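# Eject pipette tip into bin, rehang pipette on rack

## Task

Press the ejector button next to the pipette's plunger so the used tip comes off into the waste bin. The tip may be released to fall only when at least half its length is already below the bin's rim; any higher fall fails immediately. The bin must stay upright. The tip may touch nothing except the pipette and the bin; any other contact fails immediately. Afterwards, hang the pipette back on its rack by its finger rest, upright and at its original hanging height. At the end it must stay there without the robot holding it, and nothing may be knocked off the table.

## Robot and tools

ROBOT. One six-joint UR-style arm (shoulder pan, shoulder lift, elbow, wrist 1, wrist 2, wrist 3) carries a right four-digit LEAP-style hand with 16 motors: index, middle and ring fingers (mcp, abd, pip, dip each) and a thumb (cmc, axl, mcp, ipl). Only the rubber fingertip caps grip well. A rigid mast on the palm side of the wrist (hand-point x +0.05 to +0.10, z -0.16 to -0.11, out to y +0.06 m) can collide with things.

FRAMES. Scene frame: origin on the table top under the arm base, +z up, +y to the left when facing +x. Results report the hand point in this frame (end_effector_position in m, end_effector_quat_wxyz). The hand point sits in front of the palm where thumb, index and middle tips meet in a pinch. Its own axes: +z along straightened fingers toward the tips, +x across the palm away from the thumb, +y outward from the palm face (palm surface at y = -0.062 m). Bending fingers moves their tips toward +y.

ROW FORMAT (used by execute_actions and move). 24 numbers, each -1 to 1, optionally followed by 6 stiffness scales (0 to 1, one per arm joint, base to wrist 3, multiplying that joint's position gain and persisting). Order: dx, dy, dz, rx, ry, rz, then 16 hand numbers in this fixed order: index_mcp, index_abd, index_pip, index_dip, thumb_cmc, thumb_axl, thumb_mcp, thumb_ipl, middle_mcp, middle_abd, middle_pip, middle_dip, ring_mcp, ring_abd, ring_pip, ring_dip, then current_limit, speed. The same order is used in hand_goal, hand_measured, hand_current_ma and hand_state.
- dx..rz: an offset, not a pose, in the hand point's own axes, from the hand point's measured pose when the action begins (for a call's first action, the last pose reported in this scene). 1.0 = 0.6 m or 180 degrees. rx, ry, rz form a single rotation vector. Every row of an action is relative to that same start, not to the previous row.
- Hand numbers: absolute goal angles, each scaled linearly between the hinge's two stops. Finger mcp: +1 = -18 deg, -1 = +128 deg, straight at +0.75 (toward -1 curls toward the palm). abd: -60/+60, straight 0.00 (toward -1 swings away from the thumb). pip: -29/+108, straight 0.58. dip: -21/+117, straight 0.70. thumb_cmc: -20/+120, flat beside palm at 0.71, toward -1 swings in front of palm. thumb_axl: -27/+140, straight 0.68, rolls the thumb. thumb_mcp -69/+109 (straight 0.23) and thumb_ipl -77/+108 (straight 0.17) bend it. ring_dip is capped at +90.2 deg (roughly number -0.61); anything further is treated as that and hand_goal will show it.
- current_limit: -1 to +1 maps to 0..550 mA per motor (minimum 11 mA); it also limits hinge speed. speed: set-point rate is (speed+1)/2 of 5.9 rad/s. Start values +0.4 and -0.6; last written values persist.

TOOLS.
execute_actions(actions): list of actions; each action is a table of 1 to 15 rows, one row per 1/30 s step, the last row held to fill 15 steps (0.5 s). An empty list just returns state and images.
move(target, speed, stop_force, blocking): one row; straight path from the current pose to the offset target (offset from the last reported pose). speed in m/s 0.002 to 0.5 (default 0.25), turning up to twice that in rad/s. Path time 0.5 to 10 s; longer is cut off. Hand numbers are sent at the start. stop_force in N (9 to 40) ends the path when push against the motion rises that much; use it only with very slow speed, not on turning moves, and omit it when backing away from a contact. blocking=false returns after 0.5 s (not allowed with stop_force); check with wait(0) and issue no other motion until it ends.
wait(seconds 0 to 10): lets time pass holding the last command.
stop(): brakes a running move.
zoom_image(camera, region [x0,y0,x1,y1] pixels, at most 504x504): closer look at cam_head_left, cam_head_right, cam_high, cam_low (504x504) or cam_wrist (616x616 fisheye).
read_manual(section): licence texts only.
finished_scene(scene): ends the scene (1 or 2) irreversibly and reports success.

MOTION LIMITS. Each step the commanded pose is clipped to within 100 mm and 16 degrees of the measured pose, so big moves need several actions; position wins over orientation if both cannot be met. Commands lag about 0.17 s. The elbow cannot fully straighten. Printed position can be off, more at long reach.

RESULTS. State line: pose, velocities, joint positions and torques. Wrist force/torque in hand-point axes (noisy, offset up to ~4 N, saturates ~50 N). Hand target: pose the controller is driving toward. hand_state words: moving, goal, blocked, overload. move line gives the ending (done, off_target, moving, held, contact, fault) and limits (paced = clipped, held = steps blocked). 'pose unreachable' means the clearance check altered the command.

AVOID. Torque or 150 N force faults stop the arm 10 s and skip the rest of the call; the arm is stiff, so never aim past a firm contact quickly. Joint load limits: 136 N m for the three big joints, 25.4 N m for wrists. Motors at 495 mA or more for 5 s shut down for 10 s. Motor heat above 85 C brakes the arm. Don't drop the tip from above the rim, don't let it touch anything else, don't tip the bin, don't knock anything off the table, and leave the pipette hanging by itself. Brief external pushes on loose objects can happen.

Each tool is called after "Request:" by a JSON object that holds its "name" and its "arguments".

## Session

Request:
{"name": "execute_actions", "arguments": {"actions": []}}

Scene clock: 0.00 s.
end_effector_position=(+0.2245, +0.2225, +0.1724) hand_goal=(+0.754, +0.000, +0.576, +0.696, +0.714, +0.678, +0.226, +0.168, +0.754, +0.000, +0.576, +0.696, +0.754, +0.000, +0.576, +0.696) hand_measured=(+0.754, +0.000, +0.576, +0.696, +0.714, +0.678, +0.226, +0.168, +0.754, +0.000, +0.576, +0.696, +0.754, +0.000, +0.576, +0.696) hand_current_ma=(+0, +0, +0, +0, +0, +0, +0, +0, +0, +0, +0, +0, +0, +0, +0, +0) hand_state=(goal, goal, goal, goal, goal, goal, goal, goal, goal, goal, goal, goal, goal, goal, goal, goal) hand_current_limit=0.40 hand_speed=-0.60 end_effector_quat_wxyz=(+0.003, -0.140, +0.988, +0.071) end_effector_velocity=(-0.000, -0.000, +0.000) end_effector_angular_velocity=(+0.000, +0.000, +0.001)
Joint positions: [-0.119 -2.26   2.535 -1.818 -1.421 -2.016]
Joint velocities: [-0.    -0.    -0.     0.     0.    -0.001]
Joint torques (N m, as the arm reports them, + toward a larger angle): no reading
Wrist force (N, on the end effector, along its own x y z axes, offset not removed): no reading
Wrist torque (N m, same axes, about the end effector's origin, offset not removed): no reading
Hand target: +0.225, +0.223, +0.172; +0.003, -0.140, +0.988, +0.071
Joint stiffness scale: [1. 1. 1. 1. 1. 1.]

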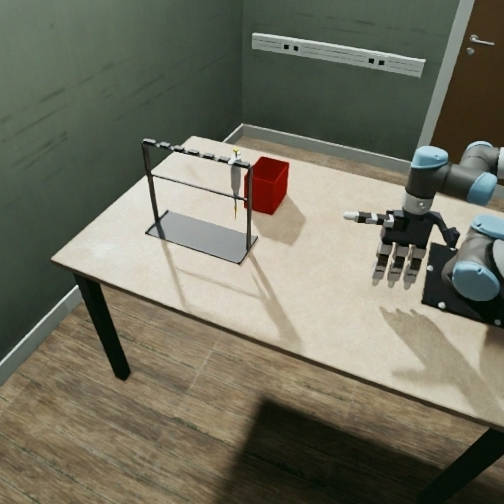

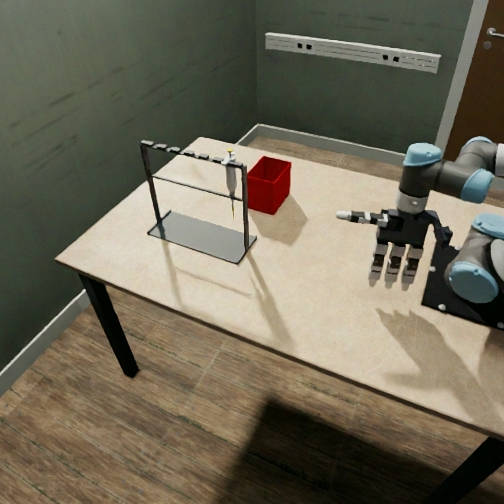

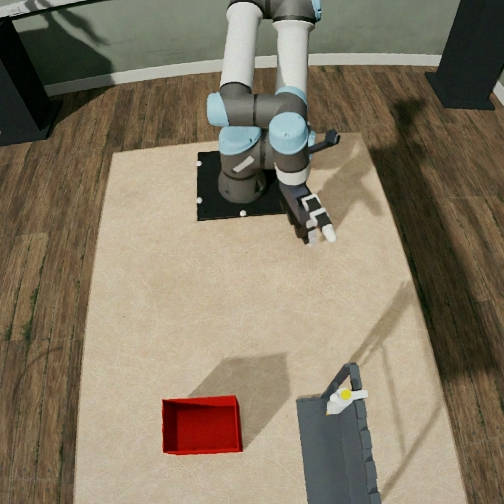

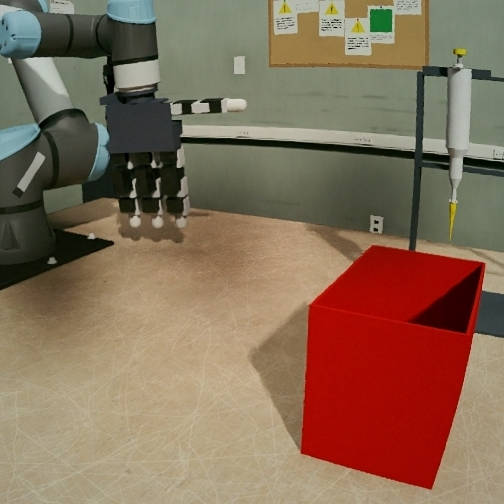

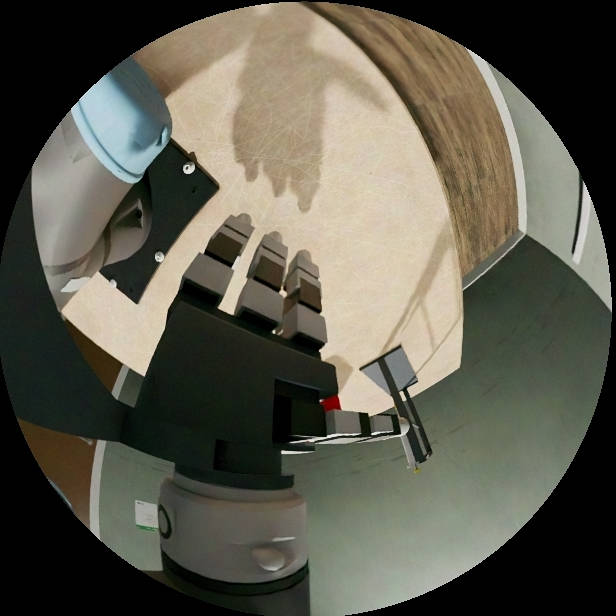

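Request:
{"name": "zoom_image", "arguments": {"camera": "cam_high", "region": [280, 340, 420, 480]}}

Request:
{"name": "zoom_image", "arguments": {"camera": "cam_head_left", "region": [180, 120, 290, 230]}}

Region (280, 340, 420, 480) of cam_high's 504x504 image, scaled by 3.600, with more detail than that image has.

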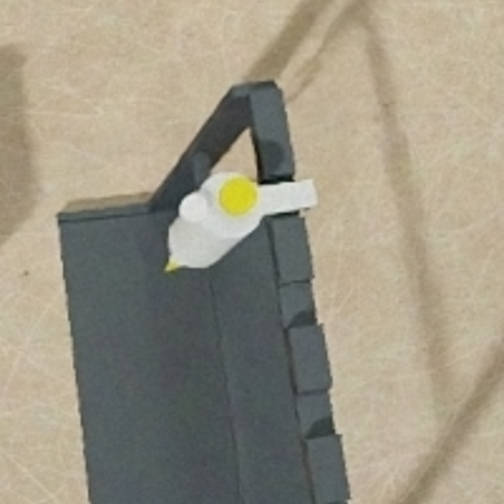

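Region (180, 120, 290, 230) of cam_head_left's 504x504 image, scaled by 4.582, with more detail than that image has.

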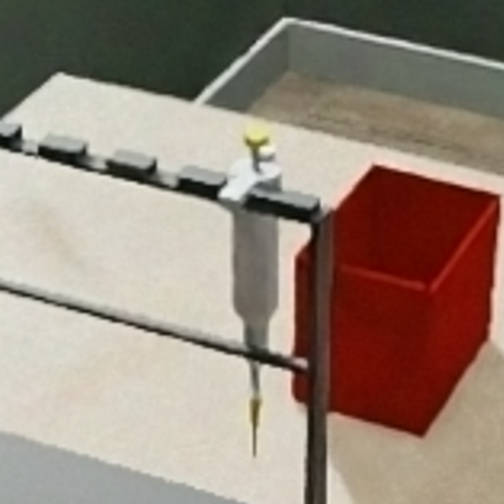

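Request:
{"name": "move", "arguments": {"target": [-0.5545,-0.449,-0.2135,0.0074,-0.4874,-0.062,0.754,0,0.576,0.696,0.74,0.678,0.226,0.168,0.754,0,0.576,0.696,0.985,0,0.95,0.696,0.4,-0.6], "speed": 0.3}}

Scene clock: 56.67 s.
end_effector_position=(+0.6193, +0.0395, +0.2695) hand_goal=(+0.754, +0.000, +0.576, +0.696, +0.740, +0.678, +0.226, +0.168, +0.754, +0.000, +0.576, +0.696, +0.986, +0.000, +0.950, +0.696) hand_measured=(+0.754, -0.002, +0.576, +0.696, +0.740, +0.678, +0.224, +0.168, +0.754, -0.002, +0.576, +0.696, +0.984, -0.002, +0.948, +0.696) hand_current_ma=(-5, -13, +4, +0, -5, -4, -15, -2, -5, -13, +4, +0, -15, -11, -14, +0) hand_state=(goal, goal, goal, goal, goal, goal, goal, goal, goal, goal, goal, goal, goal, goal, goal, goal) hand_current_limit=0.40 hand_speed=-0.60 end_effector_quat_wxyz=(+0.692, -0.138, +0.696, +0.136) end_effector_velocity=(+0.001, +0.000, +0.002) end_effector_angular_velocity=(+0.008, -0.016, -0.008)
Joint positions: [-0.545 -0.898  2.014 -4.272 -0.595 -1.555]
Joint velocities: [ 0.003  0.007 -0.007 -0.032 -0.011  0.028]
Joint torques (N m, as the arm reports them, + toward a larger angle): [  0.74 -33.36 -16.49  -1.43  -0.38   0.7 ]
Wrist force (N, on the end effector, along its own x y z axes, offset not removed): [1.7 0.1 2.5]
Wrist torque (N m, same axes, about the end effector's origin, offset not removed): [0.00 -0.51 0.33]
Hand target: +0.620, +0.040, +0.270; +0.693, -0.139, +0.694, +0.136
Off the commanded pose: 0.002 m, 0 deg.
Joint stiffness scale: [1. 1. 1. 1. 1. 1.]
move: done; limits=paced

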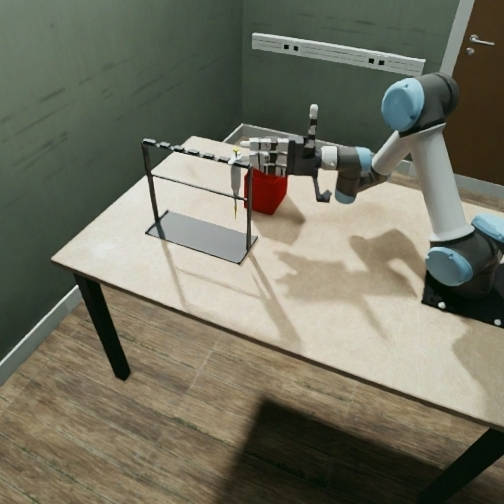

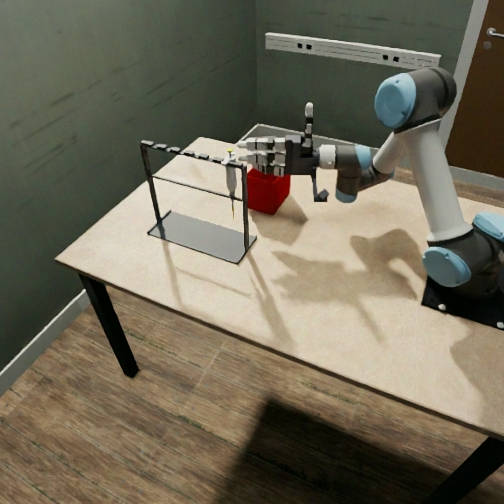

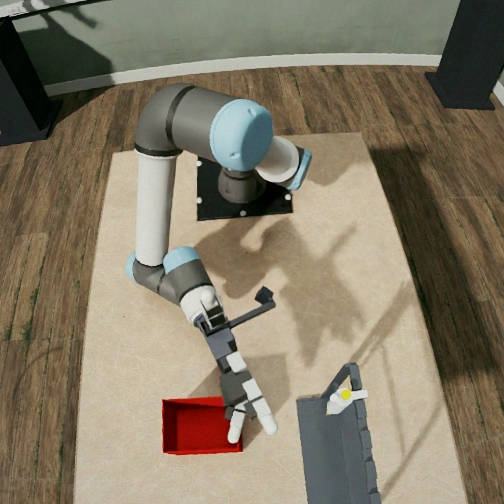

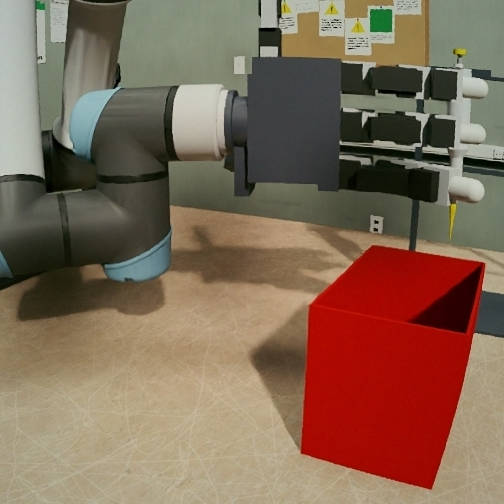

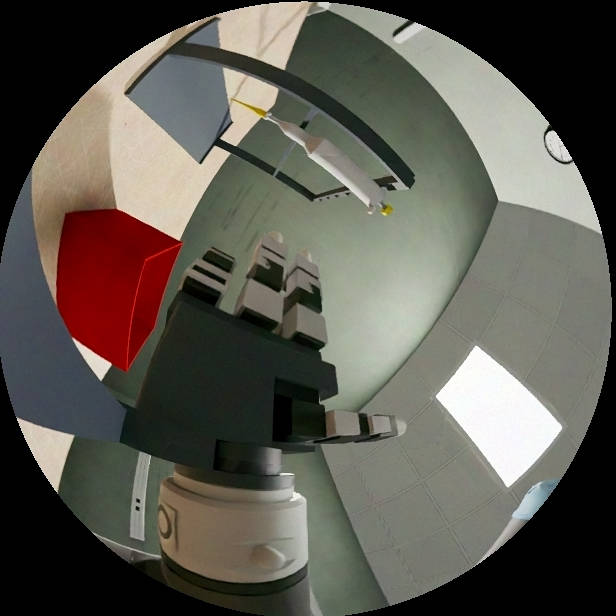

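Request:
{"name": "move", "arguments": {"target": [0.030,0.1163,0.271,0,-0.0012,0,0.754,0,0.576,0.696,0.74,0.678,0.226,0.168,0.754,0,0.576,0.696,0.985,0,0.95,0.696,0.4,-0.6], "speed": 0.15}}

Request:
{"name": "zoom_image", "arguments": {"camera": "cam_high", "region": [280, 340, 420, 480]}}

Request:
{"name": "zoom_image", "arguments": {"camera": "cam_head_left", "region": [180, 120, 290, 230]}}

Scene clock: 74.50 s.
end_effector_position=(+0.7417, +0.1642, +0.2509) hand_goal=(+0.754, +0.000, +0.576, +0.696, +0.740, +0.678, +0.226, +0.168, +0.754, +0.000, +0.576, +0.696, +0.986, +0.000, +0.950, +0.696) hand_measured=(+0.754, -0.002, +0.576, +0.696, +0.740, +0.678, +0.224, +0.168, +0.754, -0.002, +0.576, +0.696, +0.984, -0.002, +0.948, +0.696) hand_current_ma=(-5, -13, +4, +0, -5, -4, -13, -2, -5, -13, +4, +0, -11, -11, -13, +0) hand_state=(goal, goal, goal, goal, goal, goal, goal, goal, goal, goal, goal, goal, goal, goal, goal, goal) hand_current_limit=0.40 hand_speed=-0.60 end_effector_quat_wxyz=(+0.693, -0.137, +0.695, +0.136) end_effector_velocity=(+0.002, +0.002, -0.001) end_effector_angular_velocity=(+0.003, +0.004, -0.000)
Joint positions: [-0.208 -0.728  1.681 -4.109 -0.934 -1.556]
Joint velocities: [ 0.004  0.004 -0.006  0.006 -0.004  0.002]
Joint torques (N m, as the arm reports them, + toward a larger angle): [  0.72 -42.21 -20.04  -1.56  -0.79  -0.13]
Wrist force (N, on the end effector, along its own x y z axes, offset not removed): [0.5 1.2 2.0]
Wrist torque (N m, same axes, about the end effector's origin, offset not removed): [0.30 -0.39 0.26]
Hand target: +0.743, +0.166, +0.251; +0.693, -0.138, +0.694, +0.137
Off the commanded pose: 0.002 m, 0 deg.
Joint stiffness scale: [1. 1. 1. 1. 1. 1.]
move: done

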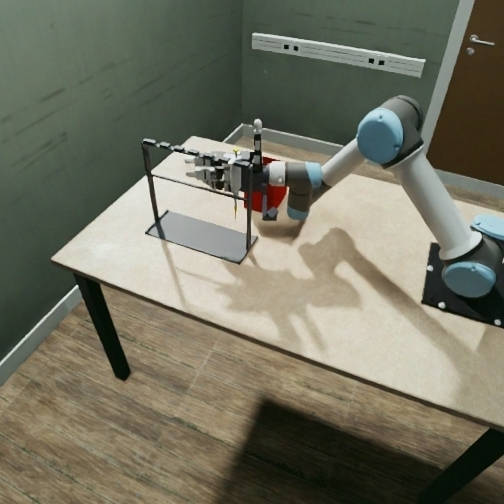

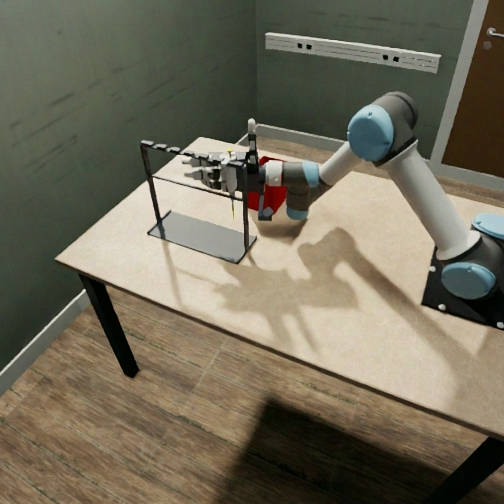

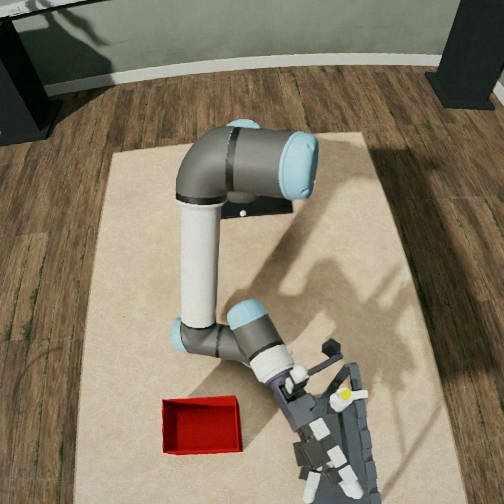

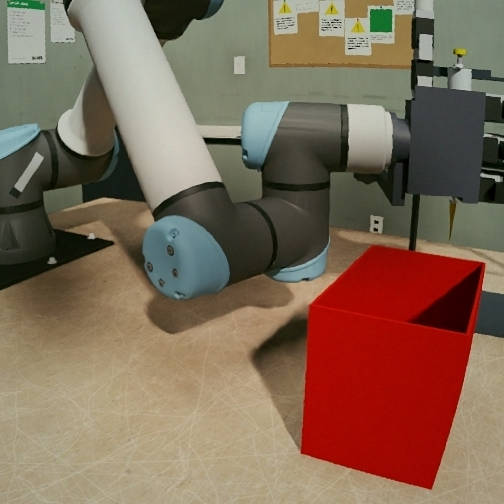

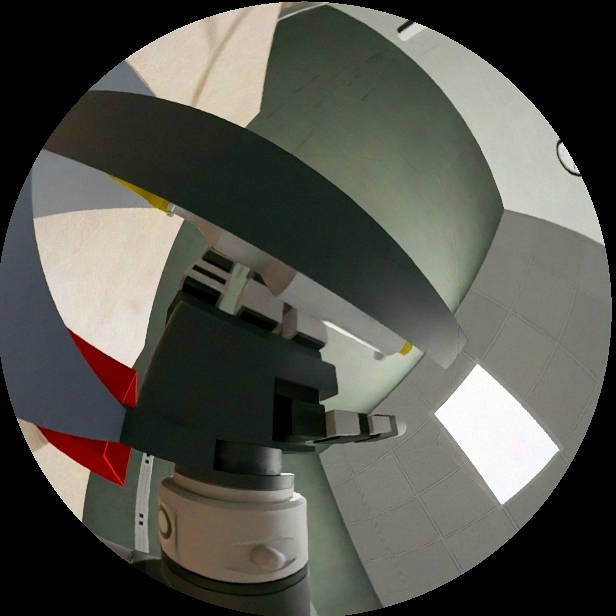

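Region (280, 340, 420, 480) of cam_high's 504x504 image, scaled by 3.600, with more detail than that image has.

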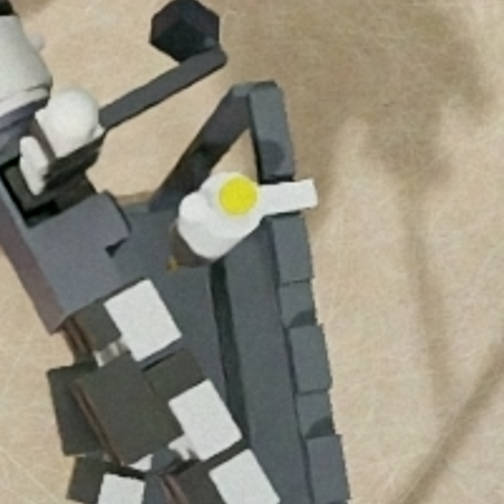

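Region (180, 120, 290, 230) of cam_head_left's 504x504 image, scaled by 4.582, with more detail than that image has.

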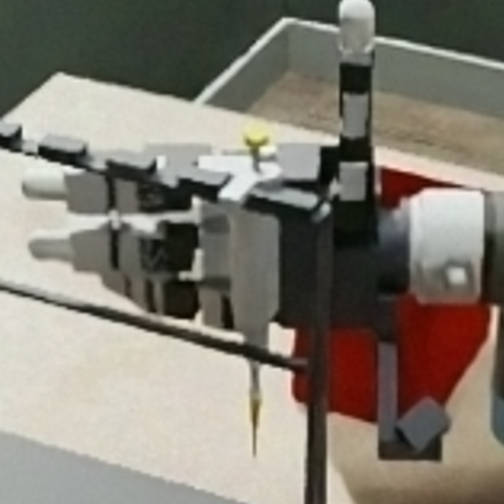

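Request:
{"name": "move", "arguments": {"target": [-0.0015,0.0478,0.0032,0,0,0,0.75,0,-0.474,-0.32,0.74,0.678,0.226,0.168,0.75,0,-0.474,-0.32,0.985,0,0.95,0.696,0.4,-0.6], "speed": 0.025}}

Request:
{"name": "execute_actions", "arguments": {"actions": [[[0,0,0,0,0,0,0.2,0,-0.474,-0.32,0.74,0.678,0.226,0.168,0.2,0,-0.474,-0.32,0.985,0,0.95,0.696,0.4,-0.55]],[[0,0,0,0,0,0,-0.1,0,-0.474,-0.32,0.74,0.678,0.226,0.168,-0.1,0,-0.474,-0.32,0.985,0,0.95,0.696,0.4,-0.65]]]}}

Request:
{"name": "zoom_image", "arguments": {"camera": "cam_high", "region": [300, 350, 400, 450]}}

Request:
{"name": "zoom_image", "arguments": {"camera": "cam_head_left", "region": [190, 120, 280, 210]}}

Scene clock: 87.60 s.
end_effector_position=(+0.7341, +0.1894, +0.2519) hand_goal=(+0.750, +0.000, -0.474, -0.320, +0.740, +0.678, +0.226, +0.168, +0.750, +0.000, -0.474, -0.320, +0.986, +0.000, +0.950, +0.696) hand_measured=(+0.752, -0.002, -0.472, -0.318, +0.740, +0.678, +0.224, +0.168, +0.752, -0.002, -0.472, -0.318, +0.984, -0.002, +0.948, +0.696) hand_current_ma=(+15, -13, +14, +14, -5, -4, -13, -2, +15, -13, +15, +15, -11, -11, -13, +0) hand_state=(goal, goal, goal, goal, goal, goal, goal, goal, goal, goal, goal, goal, goal, goal, goal, goal) hand_current_limit=0.40 hand_speed=-0.60 end_effector_quat_wxyz=(+0.693, -0.137, +0.694, +0.136) end_effector_velocity=(+0.000, +0.001, -0.000) end_effector_angular_velocity=(+0.001, +0.000, -0.004)
Joint positions: [-0.165 -0.74   1.706 -4.123 -0.977 -1.556]
Joint velocities: [ 0.003  0.     0.001 -0.002 -0.007  0.001]
Joint torques (N m, as the arm reports them, + toward a larger angle): [  1.37 -48.15  -9.84  -2.33  -0.67  -0.08]
Wrist force (N, on the end effector, along its own x y z axes, offset not removed): [2.0 0.9 1.9]
Wrist torque (N m, same axes, about the end effector's origin, offset not removed): [0.17 -0.58 0.23]
Hand target: +0.733, +0.191, +0.252; +0.693, -0.137, +0.695, +0.137
Off the commanded pose: 0.003 m, 0 deg.
Joint stiffness scale: [1. 1. 1. 1. 1. 1.]
move: done

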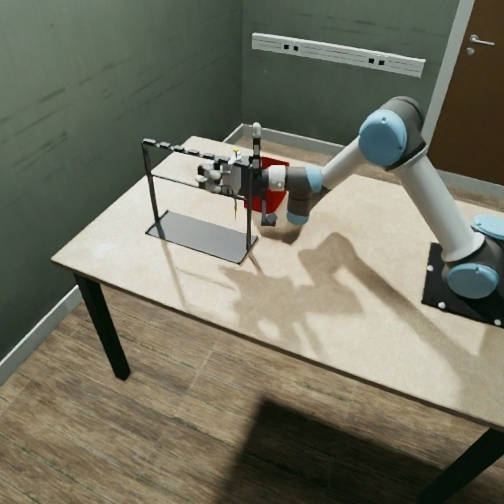

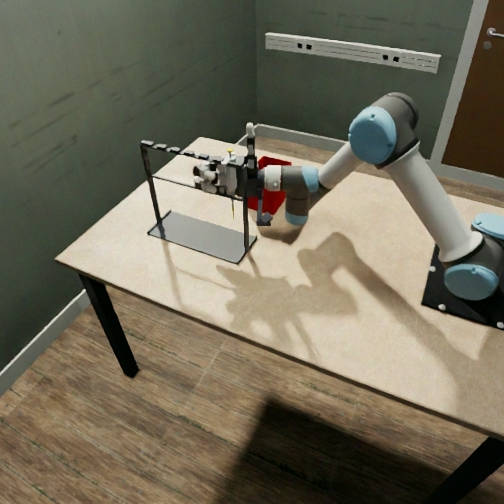

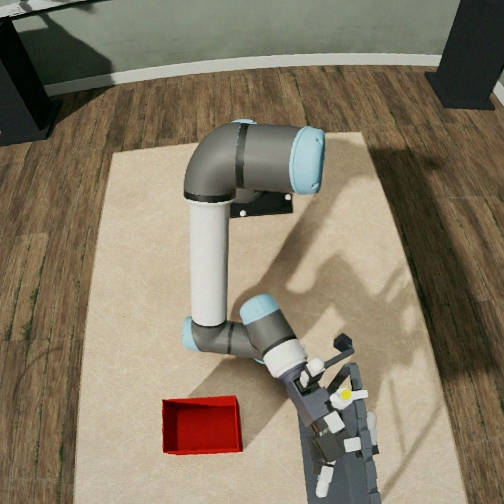

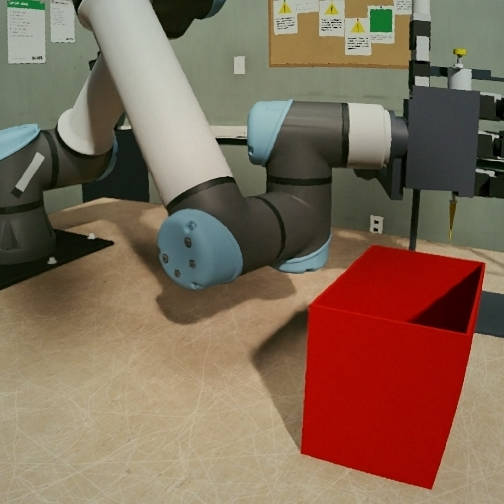

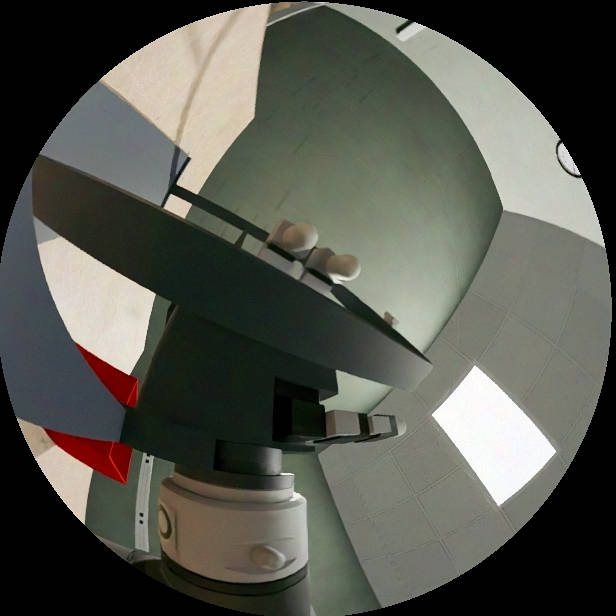

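Scene clock: 88.60 s.
end_effector_position=(+0.7342, +0.1894, +0.2519) hand_goal=(-0.100, +0.000, -0.474, -0.320, +0.740, +0.678, +0.226, +0.168, -0.100, +0.000, -0.474, -0.320, +0.986, +0.000, +0.950, +0.696) hand_measured=(-0.092, -0.002, -0.472, -0.318, +0.740, +0.678, +0.224, +0.168, -0.092, -0.002, -0.472, -0.318, +0.984, -0.002, +0.948, +0.696) hand_current_ma=(+0, -13, +13, +14, -5, -4, -13, -2, +0, -13, +13, +15, -11, -11, -13, +0) hand_state=(moving, goal, goal, goal, goal, goal, goal, goal, moving, goal, goal, goal, goal, goal, goal, goal) hand_current_limit=0.40 hand_speed=-0.65 end_effector_quat_wxyz=(+0.693, -0.136, +0.694, +0.136) end_effector_velocity=(+0.000, -0.000, +0.001) end_effector_angular_velocity=(-0.000, -0.001, -0.001)
Joint positions: [-0.165 -0.74   1.706 -4.123 -0.978 -1.556]
Joint velocities: [-0.001 -0.001 -0.    -0.     0.     0.   ]
Joint torques (N m, as the arm reports them, + toward a larger angle): [ -1.01 -44.36 -15.58  -1.78  -0.15   0.35]
Wrist force (N, on the end effector, along its own x y z axes, offset not removed): [0.5 2.6 1.4]
Wrist torque (N m, same axes, about the end effector's origin, offset not removed): [0.37 -0.43 0.13]
Hand target: +0.734, +0.189, +0.252; +0.693, -0.136, +0.694, +0.136
Off the commanded pose: 0.000 m, 0 deg.
Joint stiffness scale: [1. 1. 1. 1. 1. 1.]

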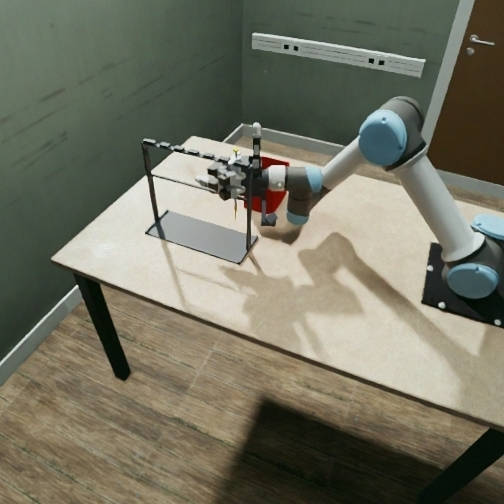

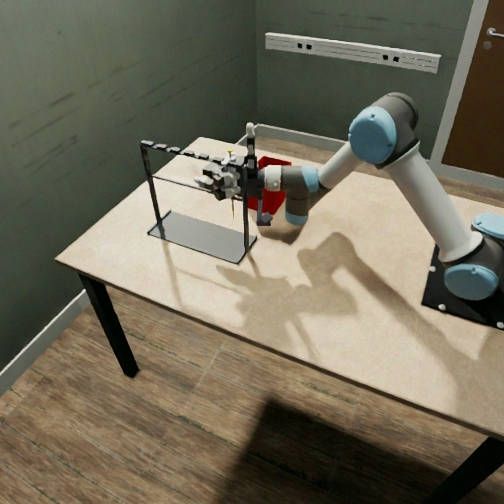

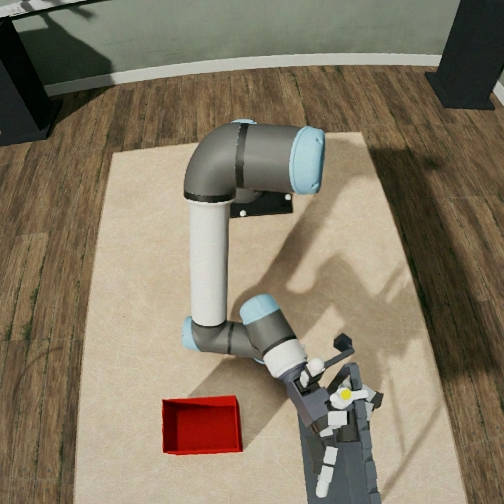

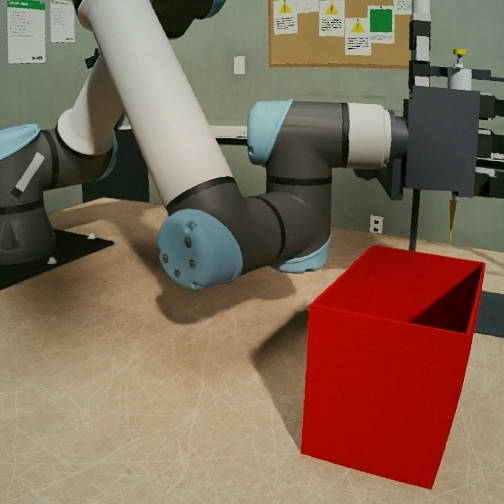

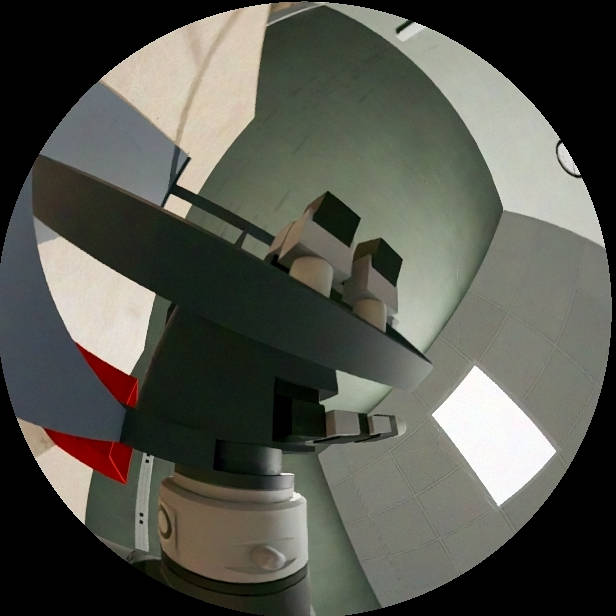

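Region (300, 350, 400, 450) of cam_high's 504x504 image, scaled by 5.040, with more detail than that image has.

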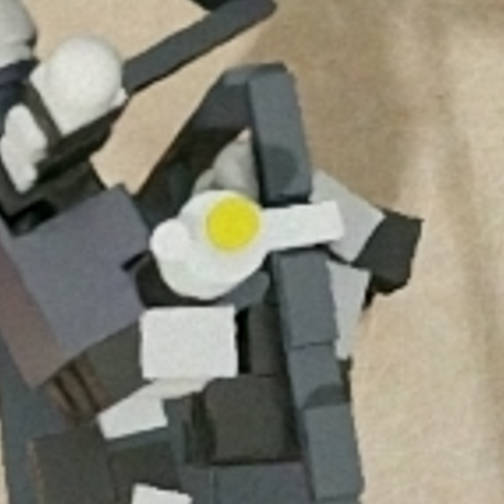

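Region (190, 120, 280, 210) of cam_head_left's 504x504 image, scaled by 5.600, with more detail than that image has.

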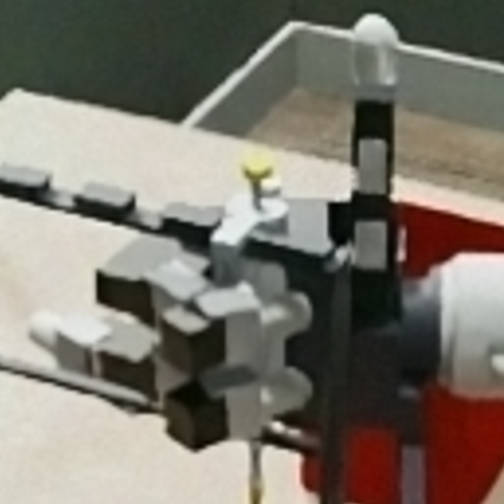

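Request:
{"name": "execute_actions", "arguments": {"actions": [[[0,0.003,-0.005,0,0,0,-0.19,0,-0.474,-0.46,0.74,0.678,0.226,0.168,-0.19,0,-0.474,-0.46,0.985,0,0.95,0.696,0.4,-0.8]],[[0,0,0,0,0,0,-0.19,0,-0.474,-0.70,0.74,0.678,0.226,0.168,-0.19,0,-0.474,-0.70,0.985,0,0.95,0.696,0.78,-0.8]],[[0,0,0,0,0,0,-0.19,0,-0.474,-0.72,0.74,0.678,0.226,0.168,-0.19,0,-0.474,-0.72,0.985,0,0.95,0.696,0.78,-0.8]]]}}

Request:
{"name": "zoom_image", "arguments": {"camera": "cam_high", "region": [300, 350, 400, 450]}}

Request:
{"name": "zoom_image", "arguments": {"camera": "cam_head_left", "region": [180, 120, 290, 230]}}

Scene clock: 99.70 s.
end_effector_position=(+0.7320, +0.1898, +0.2519) hand_goal=(-0.190, +0.000, -0.474, -0.720, +0.740, +0.678, +0.226, +0.168, -0.190, +0.000, -0.474, -0.720, +0.986, +0.000, +0.950, +0.696) hand_measured=(-0.190, -0.002, -0.442, -0.602, +0.740, +0.678, +0.224, +0.168, -0.190, -0.002, -0.440, -0.596, +0.984, -0.002, +0.948, +0.696) hand_current_ma=(-3, -13, +171, +489, -5, -4, -13, -2, -1, -13, +167, +489, -11, -11, -13, +0) hand_state=(goal, goal, blocked, blocked, goal, goal, goal, goal, goal, goal, blocked, blocked, goal, goal, goal, goal) hand_current_limit=0.78 hand_speed=-0.80 end_effector_quat_wxyz=(+0.694, -0.137, +0.694, +0.136) end_effector_velocity=(-0.000, +0.000, +0.000) end_effector_angular_velocity=(-0.002, -0.002, +0.000)
Joint positions: [-0.165 -0.742  1.712 -4.128 -0.978 -1.556]
Joint velocities: [ 0.    -0.    -0.    -0.    -0.    -0.003]
Joint torques (N m, as the arm reports them, + toward a larger angle): [ -0.9  -44.73 -14.42  -1.88  -0.42   0.24]
Wrist force (N, on the end effector, along its own x y z axes, offset not removed): [1.0 1.4 0.2]
Wrist torque (N m, same axes, about the end effector's origin, offset not removed): [0.35 -0.54 0.02]
Hand target: +0.732, +0.190, +0.252; +0.694, -0.137, +0.694, +0.136
Off the commanded pose: 0.000 m, 0 deg.
Joint stiffness scale: [1. 1. 1. 1. 1. 1.]

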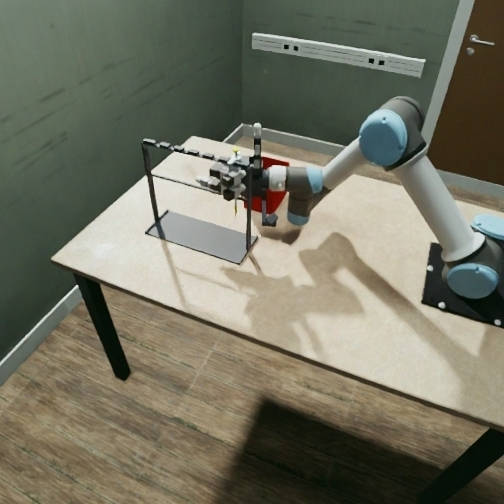

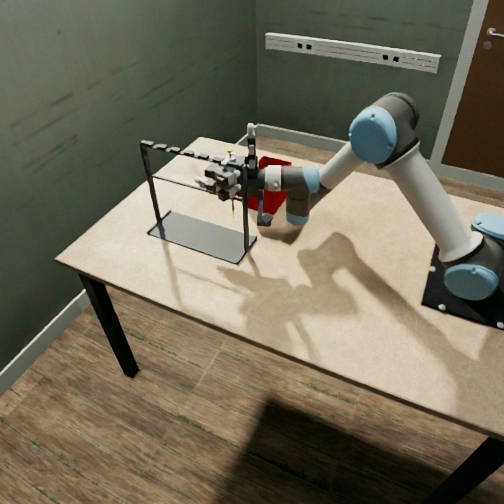

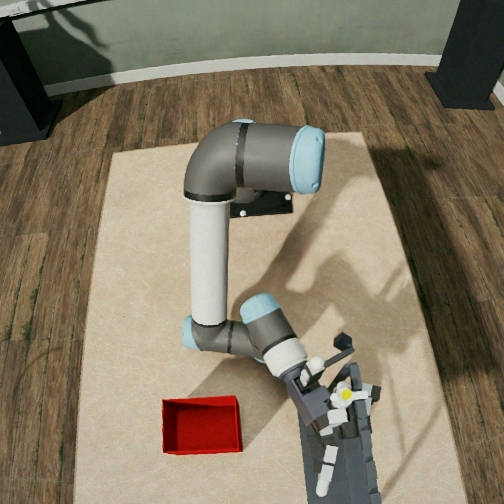

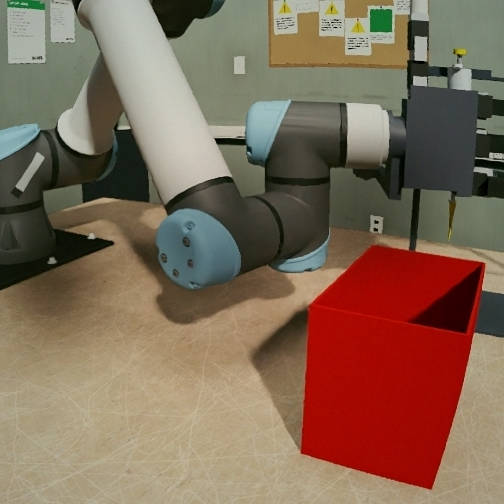

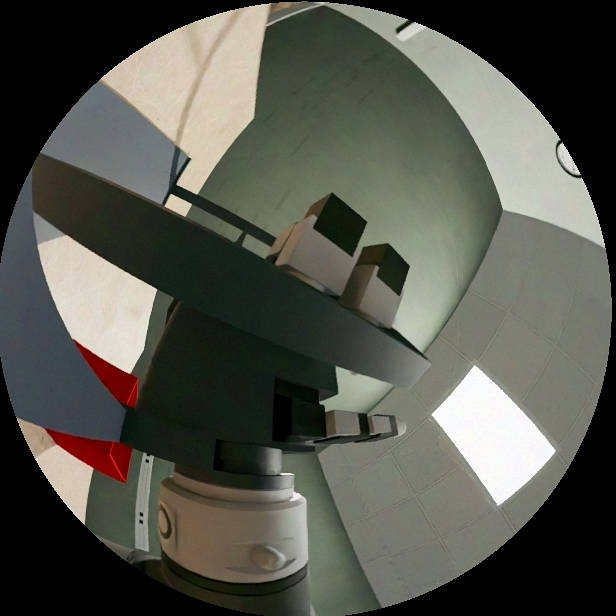

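Region (300, 350, 400, 450) of cam_high's 504x504 image, scaled by 5.040, with more detail than that image has.

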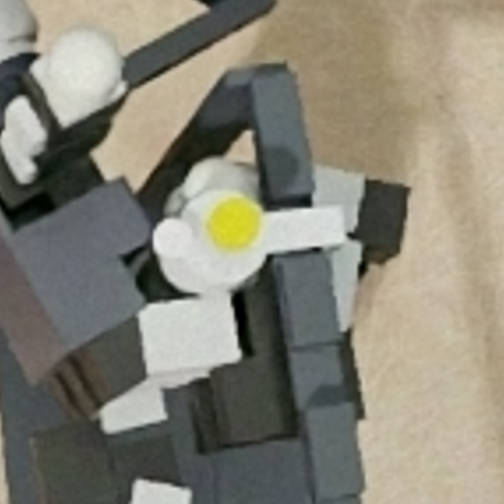

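Region (180, 120, 290, 230) of cam_head_left's 504x504 image, scaled by 4.582, with more detail than that image has.

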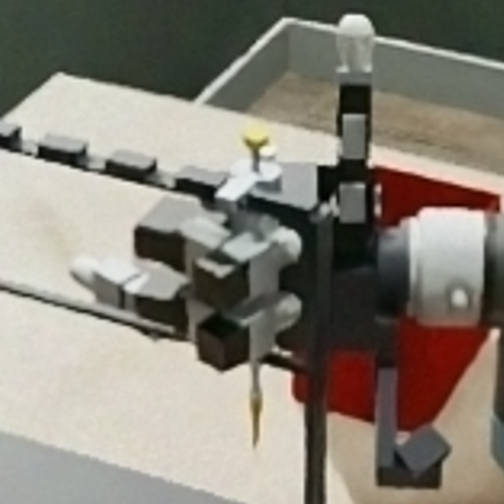

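Request:
{"name": "move", "arguments": {"target": [-0.02,0,0,0,0,0,-0.19,0,-0.474,-0.72,0.74,0.678,0.226,0.168,-0.19,0,-0.474,-0.72,0.985,0,0.95,0.696,0.78,-0.8], "speed": 0.015}}

Request:
{"name": "zoom_image", "arguments": {"camera": "cam_head_left", "region": [190, 120, 280, 210]}}

Scene clock: 107.13 s.
end_effector_position=(+0.7325, +0.1899, +0.2634) hand_goal=(-0.190, +0.000, -0.474, -0.720, +0.740, +0.678, +0.226, +0.168, -0.190, +0.000, -0.474, -0.720, +0.986, +0.000, +0.950, +0.696) hand_measured=(-0.190, -0.002, -0.440, -0.604, +0.740, +0.678, +0.224, +0.168, -0.190, -0.002, -0.440, -0.596, +0.984, -0.002, +0.948, +0.696) hand_current_ma=(-4, -13, +177, +490, -5, -4, -13, -2, -1, -13, +172, +489, -11, -11, -13, +0) hand_state=(goal, goal, blocked, blocked, goal, goal, goal, goal, goal, goal, blocked, blocked, goal, goal, goal, goal) hand_current_limit=0.78 hand_speed=-0.80 end_effector_quat_wxyz=(+0.694, -0.137, +0.693, +0.136) end_effector_velocity=(+0.000, +0.000, +0.001) end_effector_angular_velocity=(-0.001, +0.003, +0.001)
Joint positions: [-0.165 -0.763  1.712 -4.109 -0.978 -1.556]
Joint velocities: [ 0.    -0.003 -0.     0.006  0.    -0.002]
Joint torques (N m, as the arm reports them, + toward a larger angle): [ -0.29 -48.59 -12.97  -1.32   0.09   0.17]
Wrist force (N, on the end effector, along its own x y z axes, offset not removed): [1.7 1.1 2.2]
Wrist torque (N m, same axes, about the end effector's origin, offset not removed): [0.22 -0.59 0.12]
Hand target: +0.732, +0.190, +0.264; +0.694, -0.137, +0.694, +0.136
Off the commanded pose: 0.001 m, 0 deg.
Joint stiffness scale: [1. 1. 1. 1. 1. 1.]
move: done

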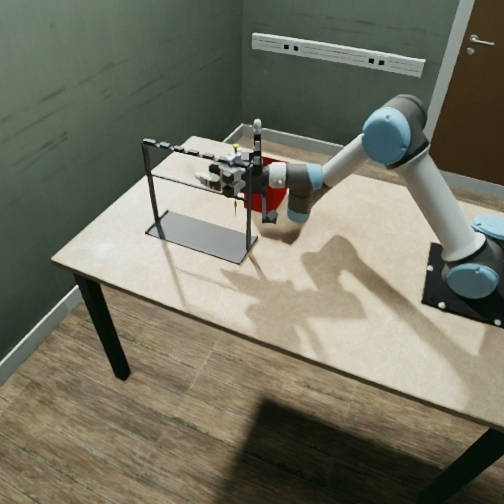

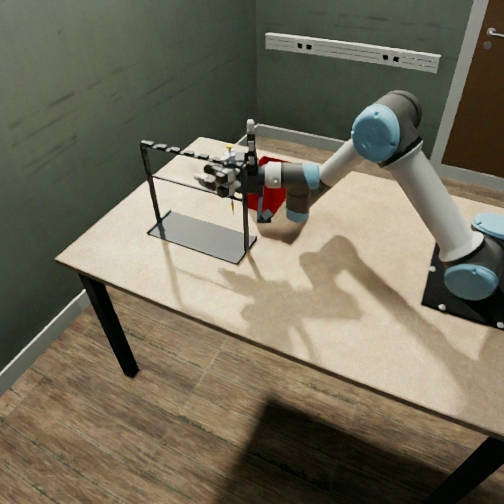

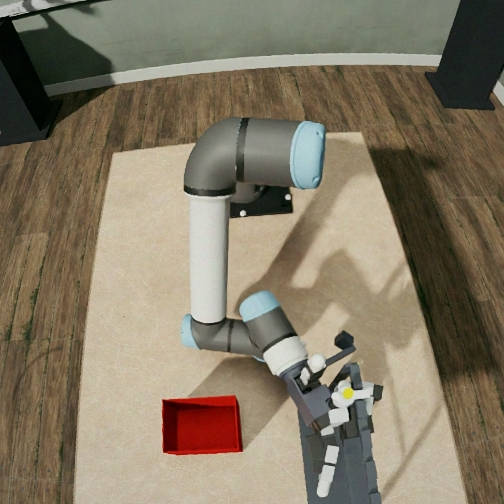

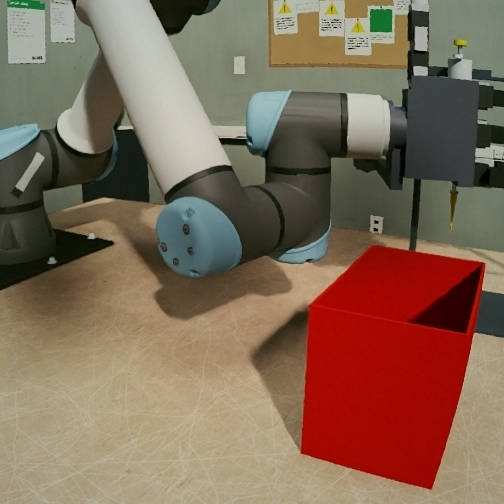

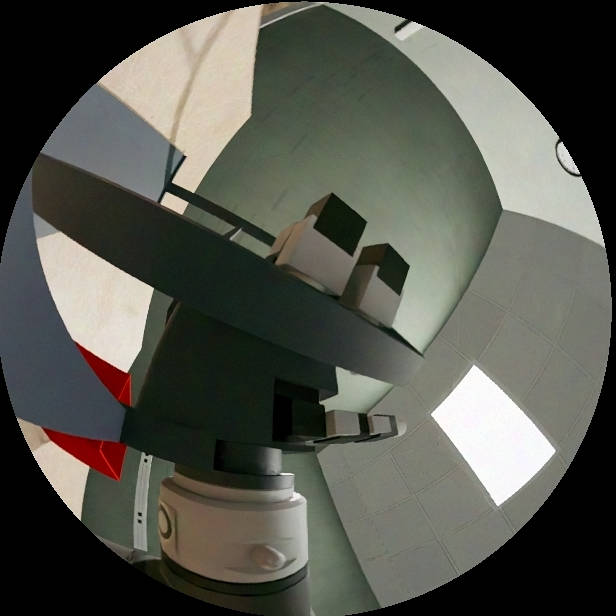

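Region (190, 120, 280, 210) of cam_head_left's 504x504 image, scaled by 5.600, with more detail than that image has.

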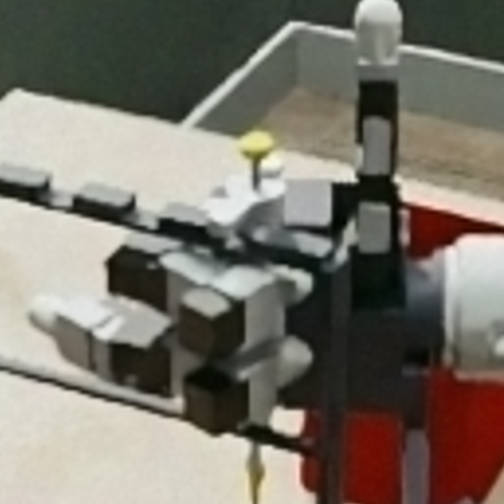

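Request:
{"name": "move", "arguments": {"target": [0,-0.1156,-0.0476,0,0,0,-0.19,0,-0.474,-0.72,0.74,0.678,0.226,0.168,-0.19,0,-0.474,-0.72,0.985,0,0.95,0.696,0.78,-0.8], "speed": 0.04}}

Scene clock: 114.17 s.
end_effector_position=(+0.7311, +0.1171, +0.2632) hand_goal=(-0.190, +0.000, -0.474, -0.720, +0.740, +0.678, +0.226, +0.168, -0.190, +0.000, -0.474, -0.720, +0.986, +0.000, +0.950, +0.696) hand_measured=(-0.190, -0.002, -0.440, -0.604, +0.740, +0.678, +0.224, +0.168, -0.190, -0.002, -0.440, -0.598, +0.984, -0.002, +0.948, +0.696) hand_current_ma=(-4, -13, +181, +489, -5, -4, -13, -2, -1, -13, +176, +489, -11, -11, -13, +0) hand_state=(goal, goal, blocked, blocked, goal, goal, goal, goal, goal, goal, blocked, blocked, goal, goal, goal, goal) hand_current_limit=0.78 hand_speed=-0.80 end_effector_quat_wxyz=(+0.694, -0.137, +0.694, +0.136) end_effector_velocity=(-0.001, +0.001, -0.001) end_effector_angular_velocity=(+0.000, +0.001, +0.008)
Joint positions: [-0.298 -0.761  1.71  -4.109 -0.845 -1.554]
Joint velocities: [-0.001  0.002 -0.001  0.     0.009  0.   ]
Joint torques (N m, as the arm reports them, + toward a larger angle): [ -4.09 -43.34 -20.03  -1.24   0.76   0.52]
Wrist force (N, on the end effector, along its own x y z axes, offset not removed): [2.0 0.8 1.1]
Wrist torque (N m, same axes, about the end effector's origin, offset not removed): [0.28 -0.53 0.24]
Hand target: +0.732, +0.115, +0.263; +0.694, -0.137, +0.693, +0.136
Off the commanded pose: 0.003 m, 0 deg.
Joint stiffness scale: [1. 1. 1. 1. 1. 1.]
move: done

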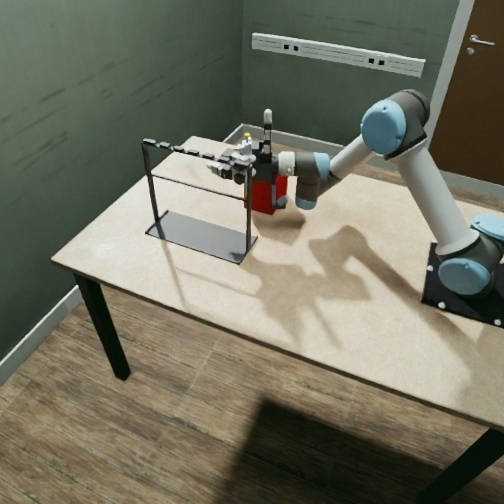

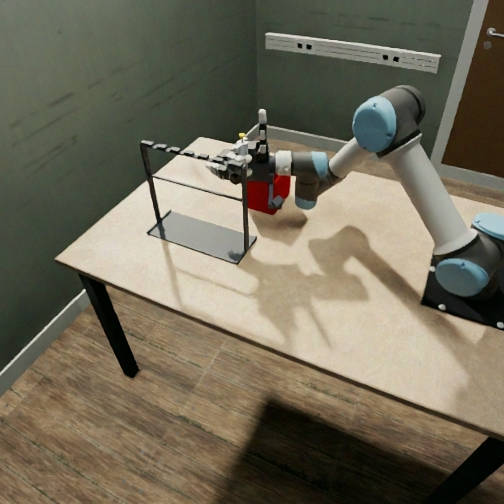

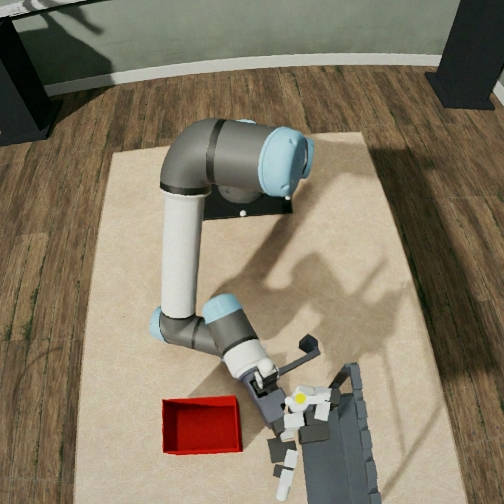

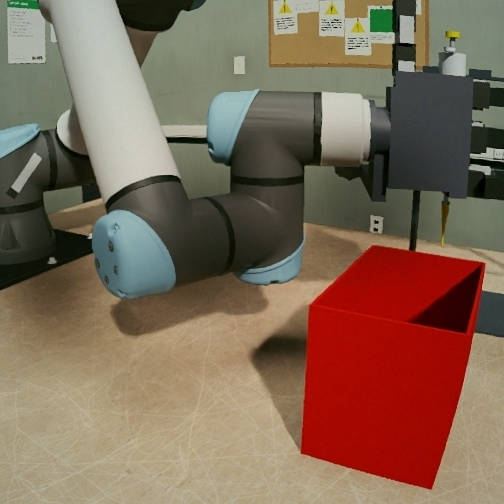

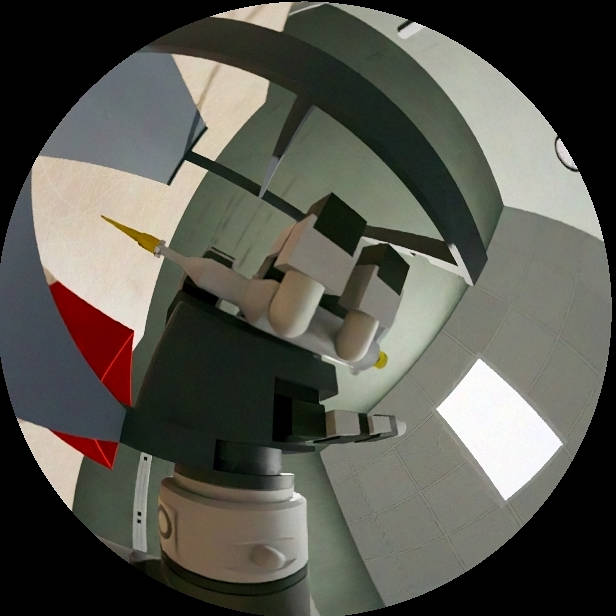

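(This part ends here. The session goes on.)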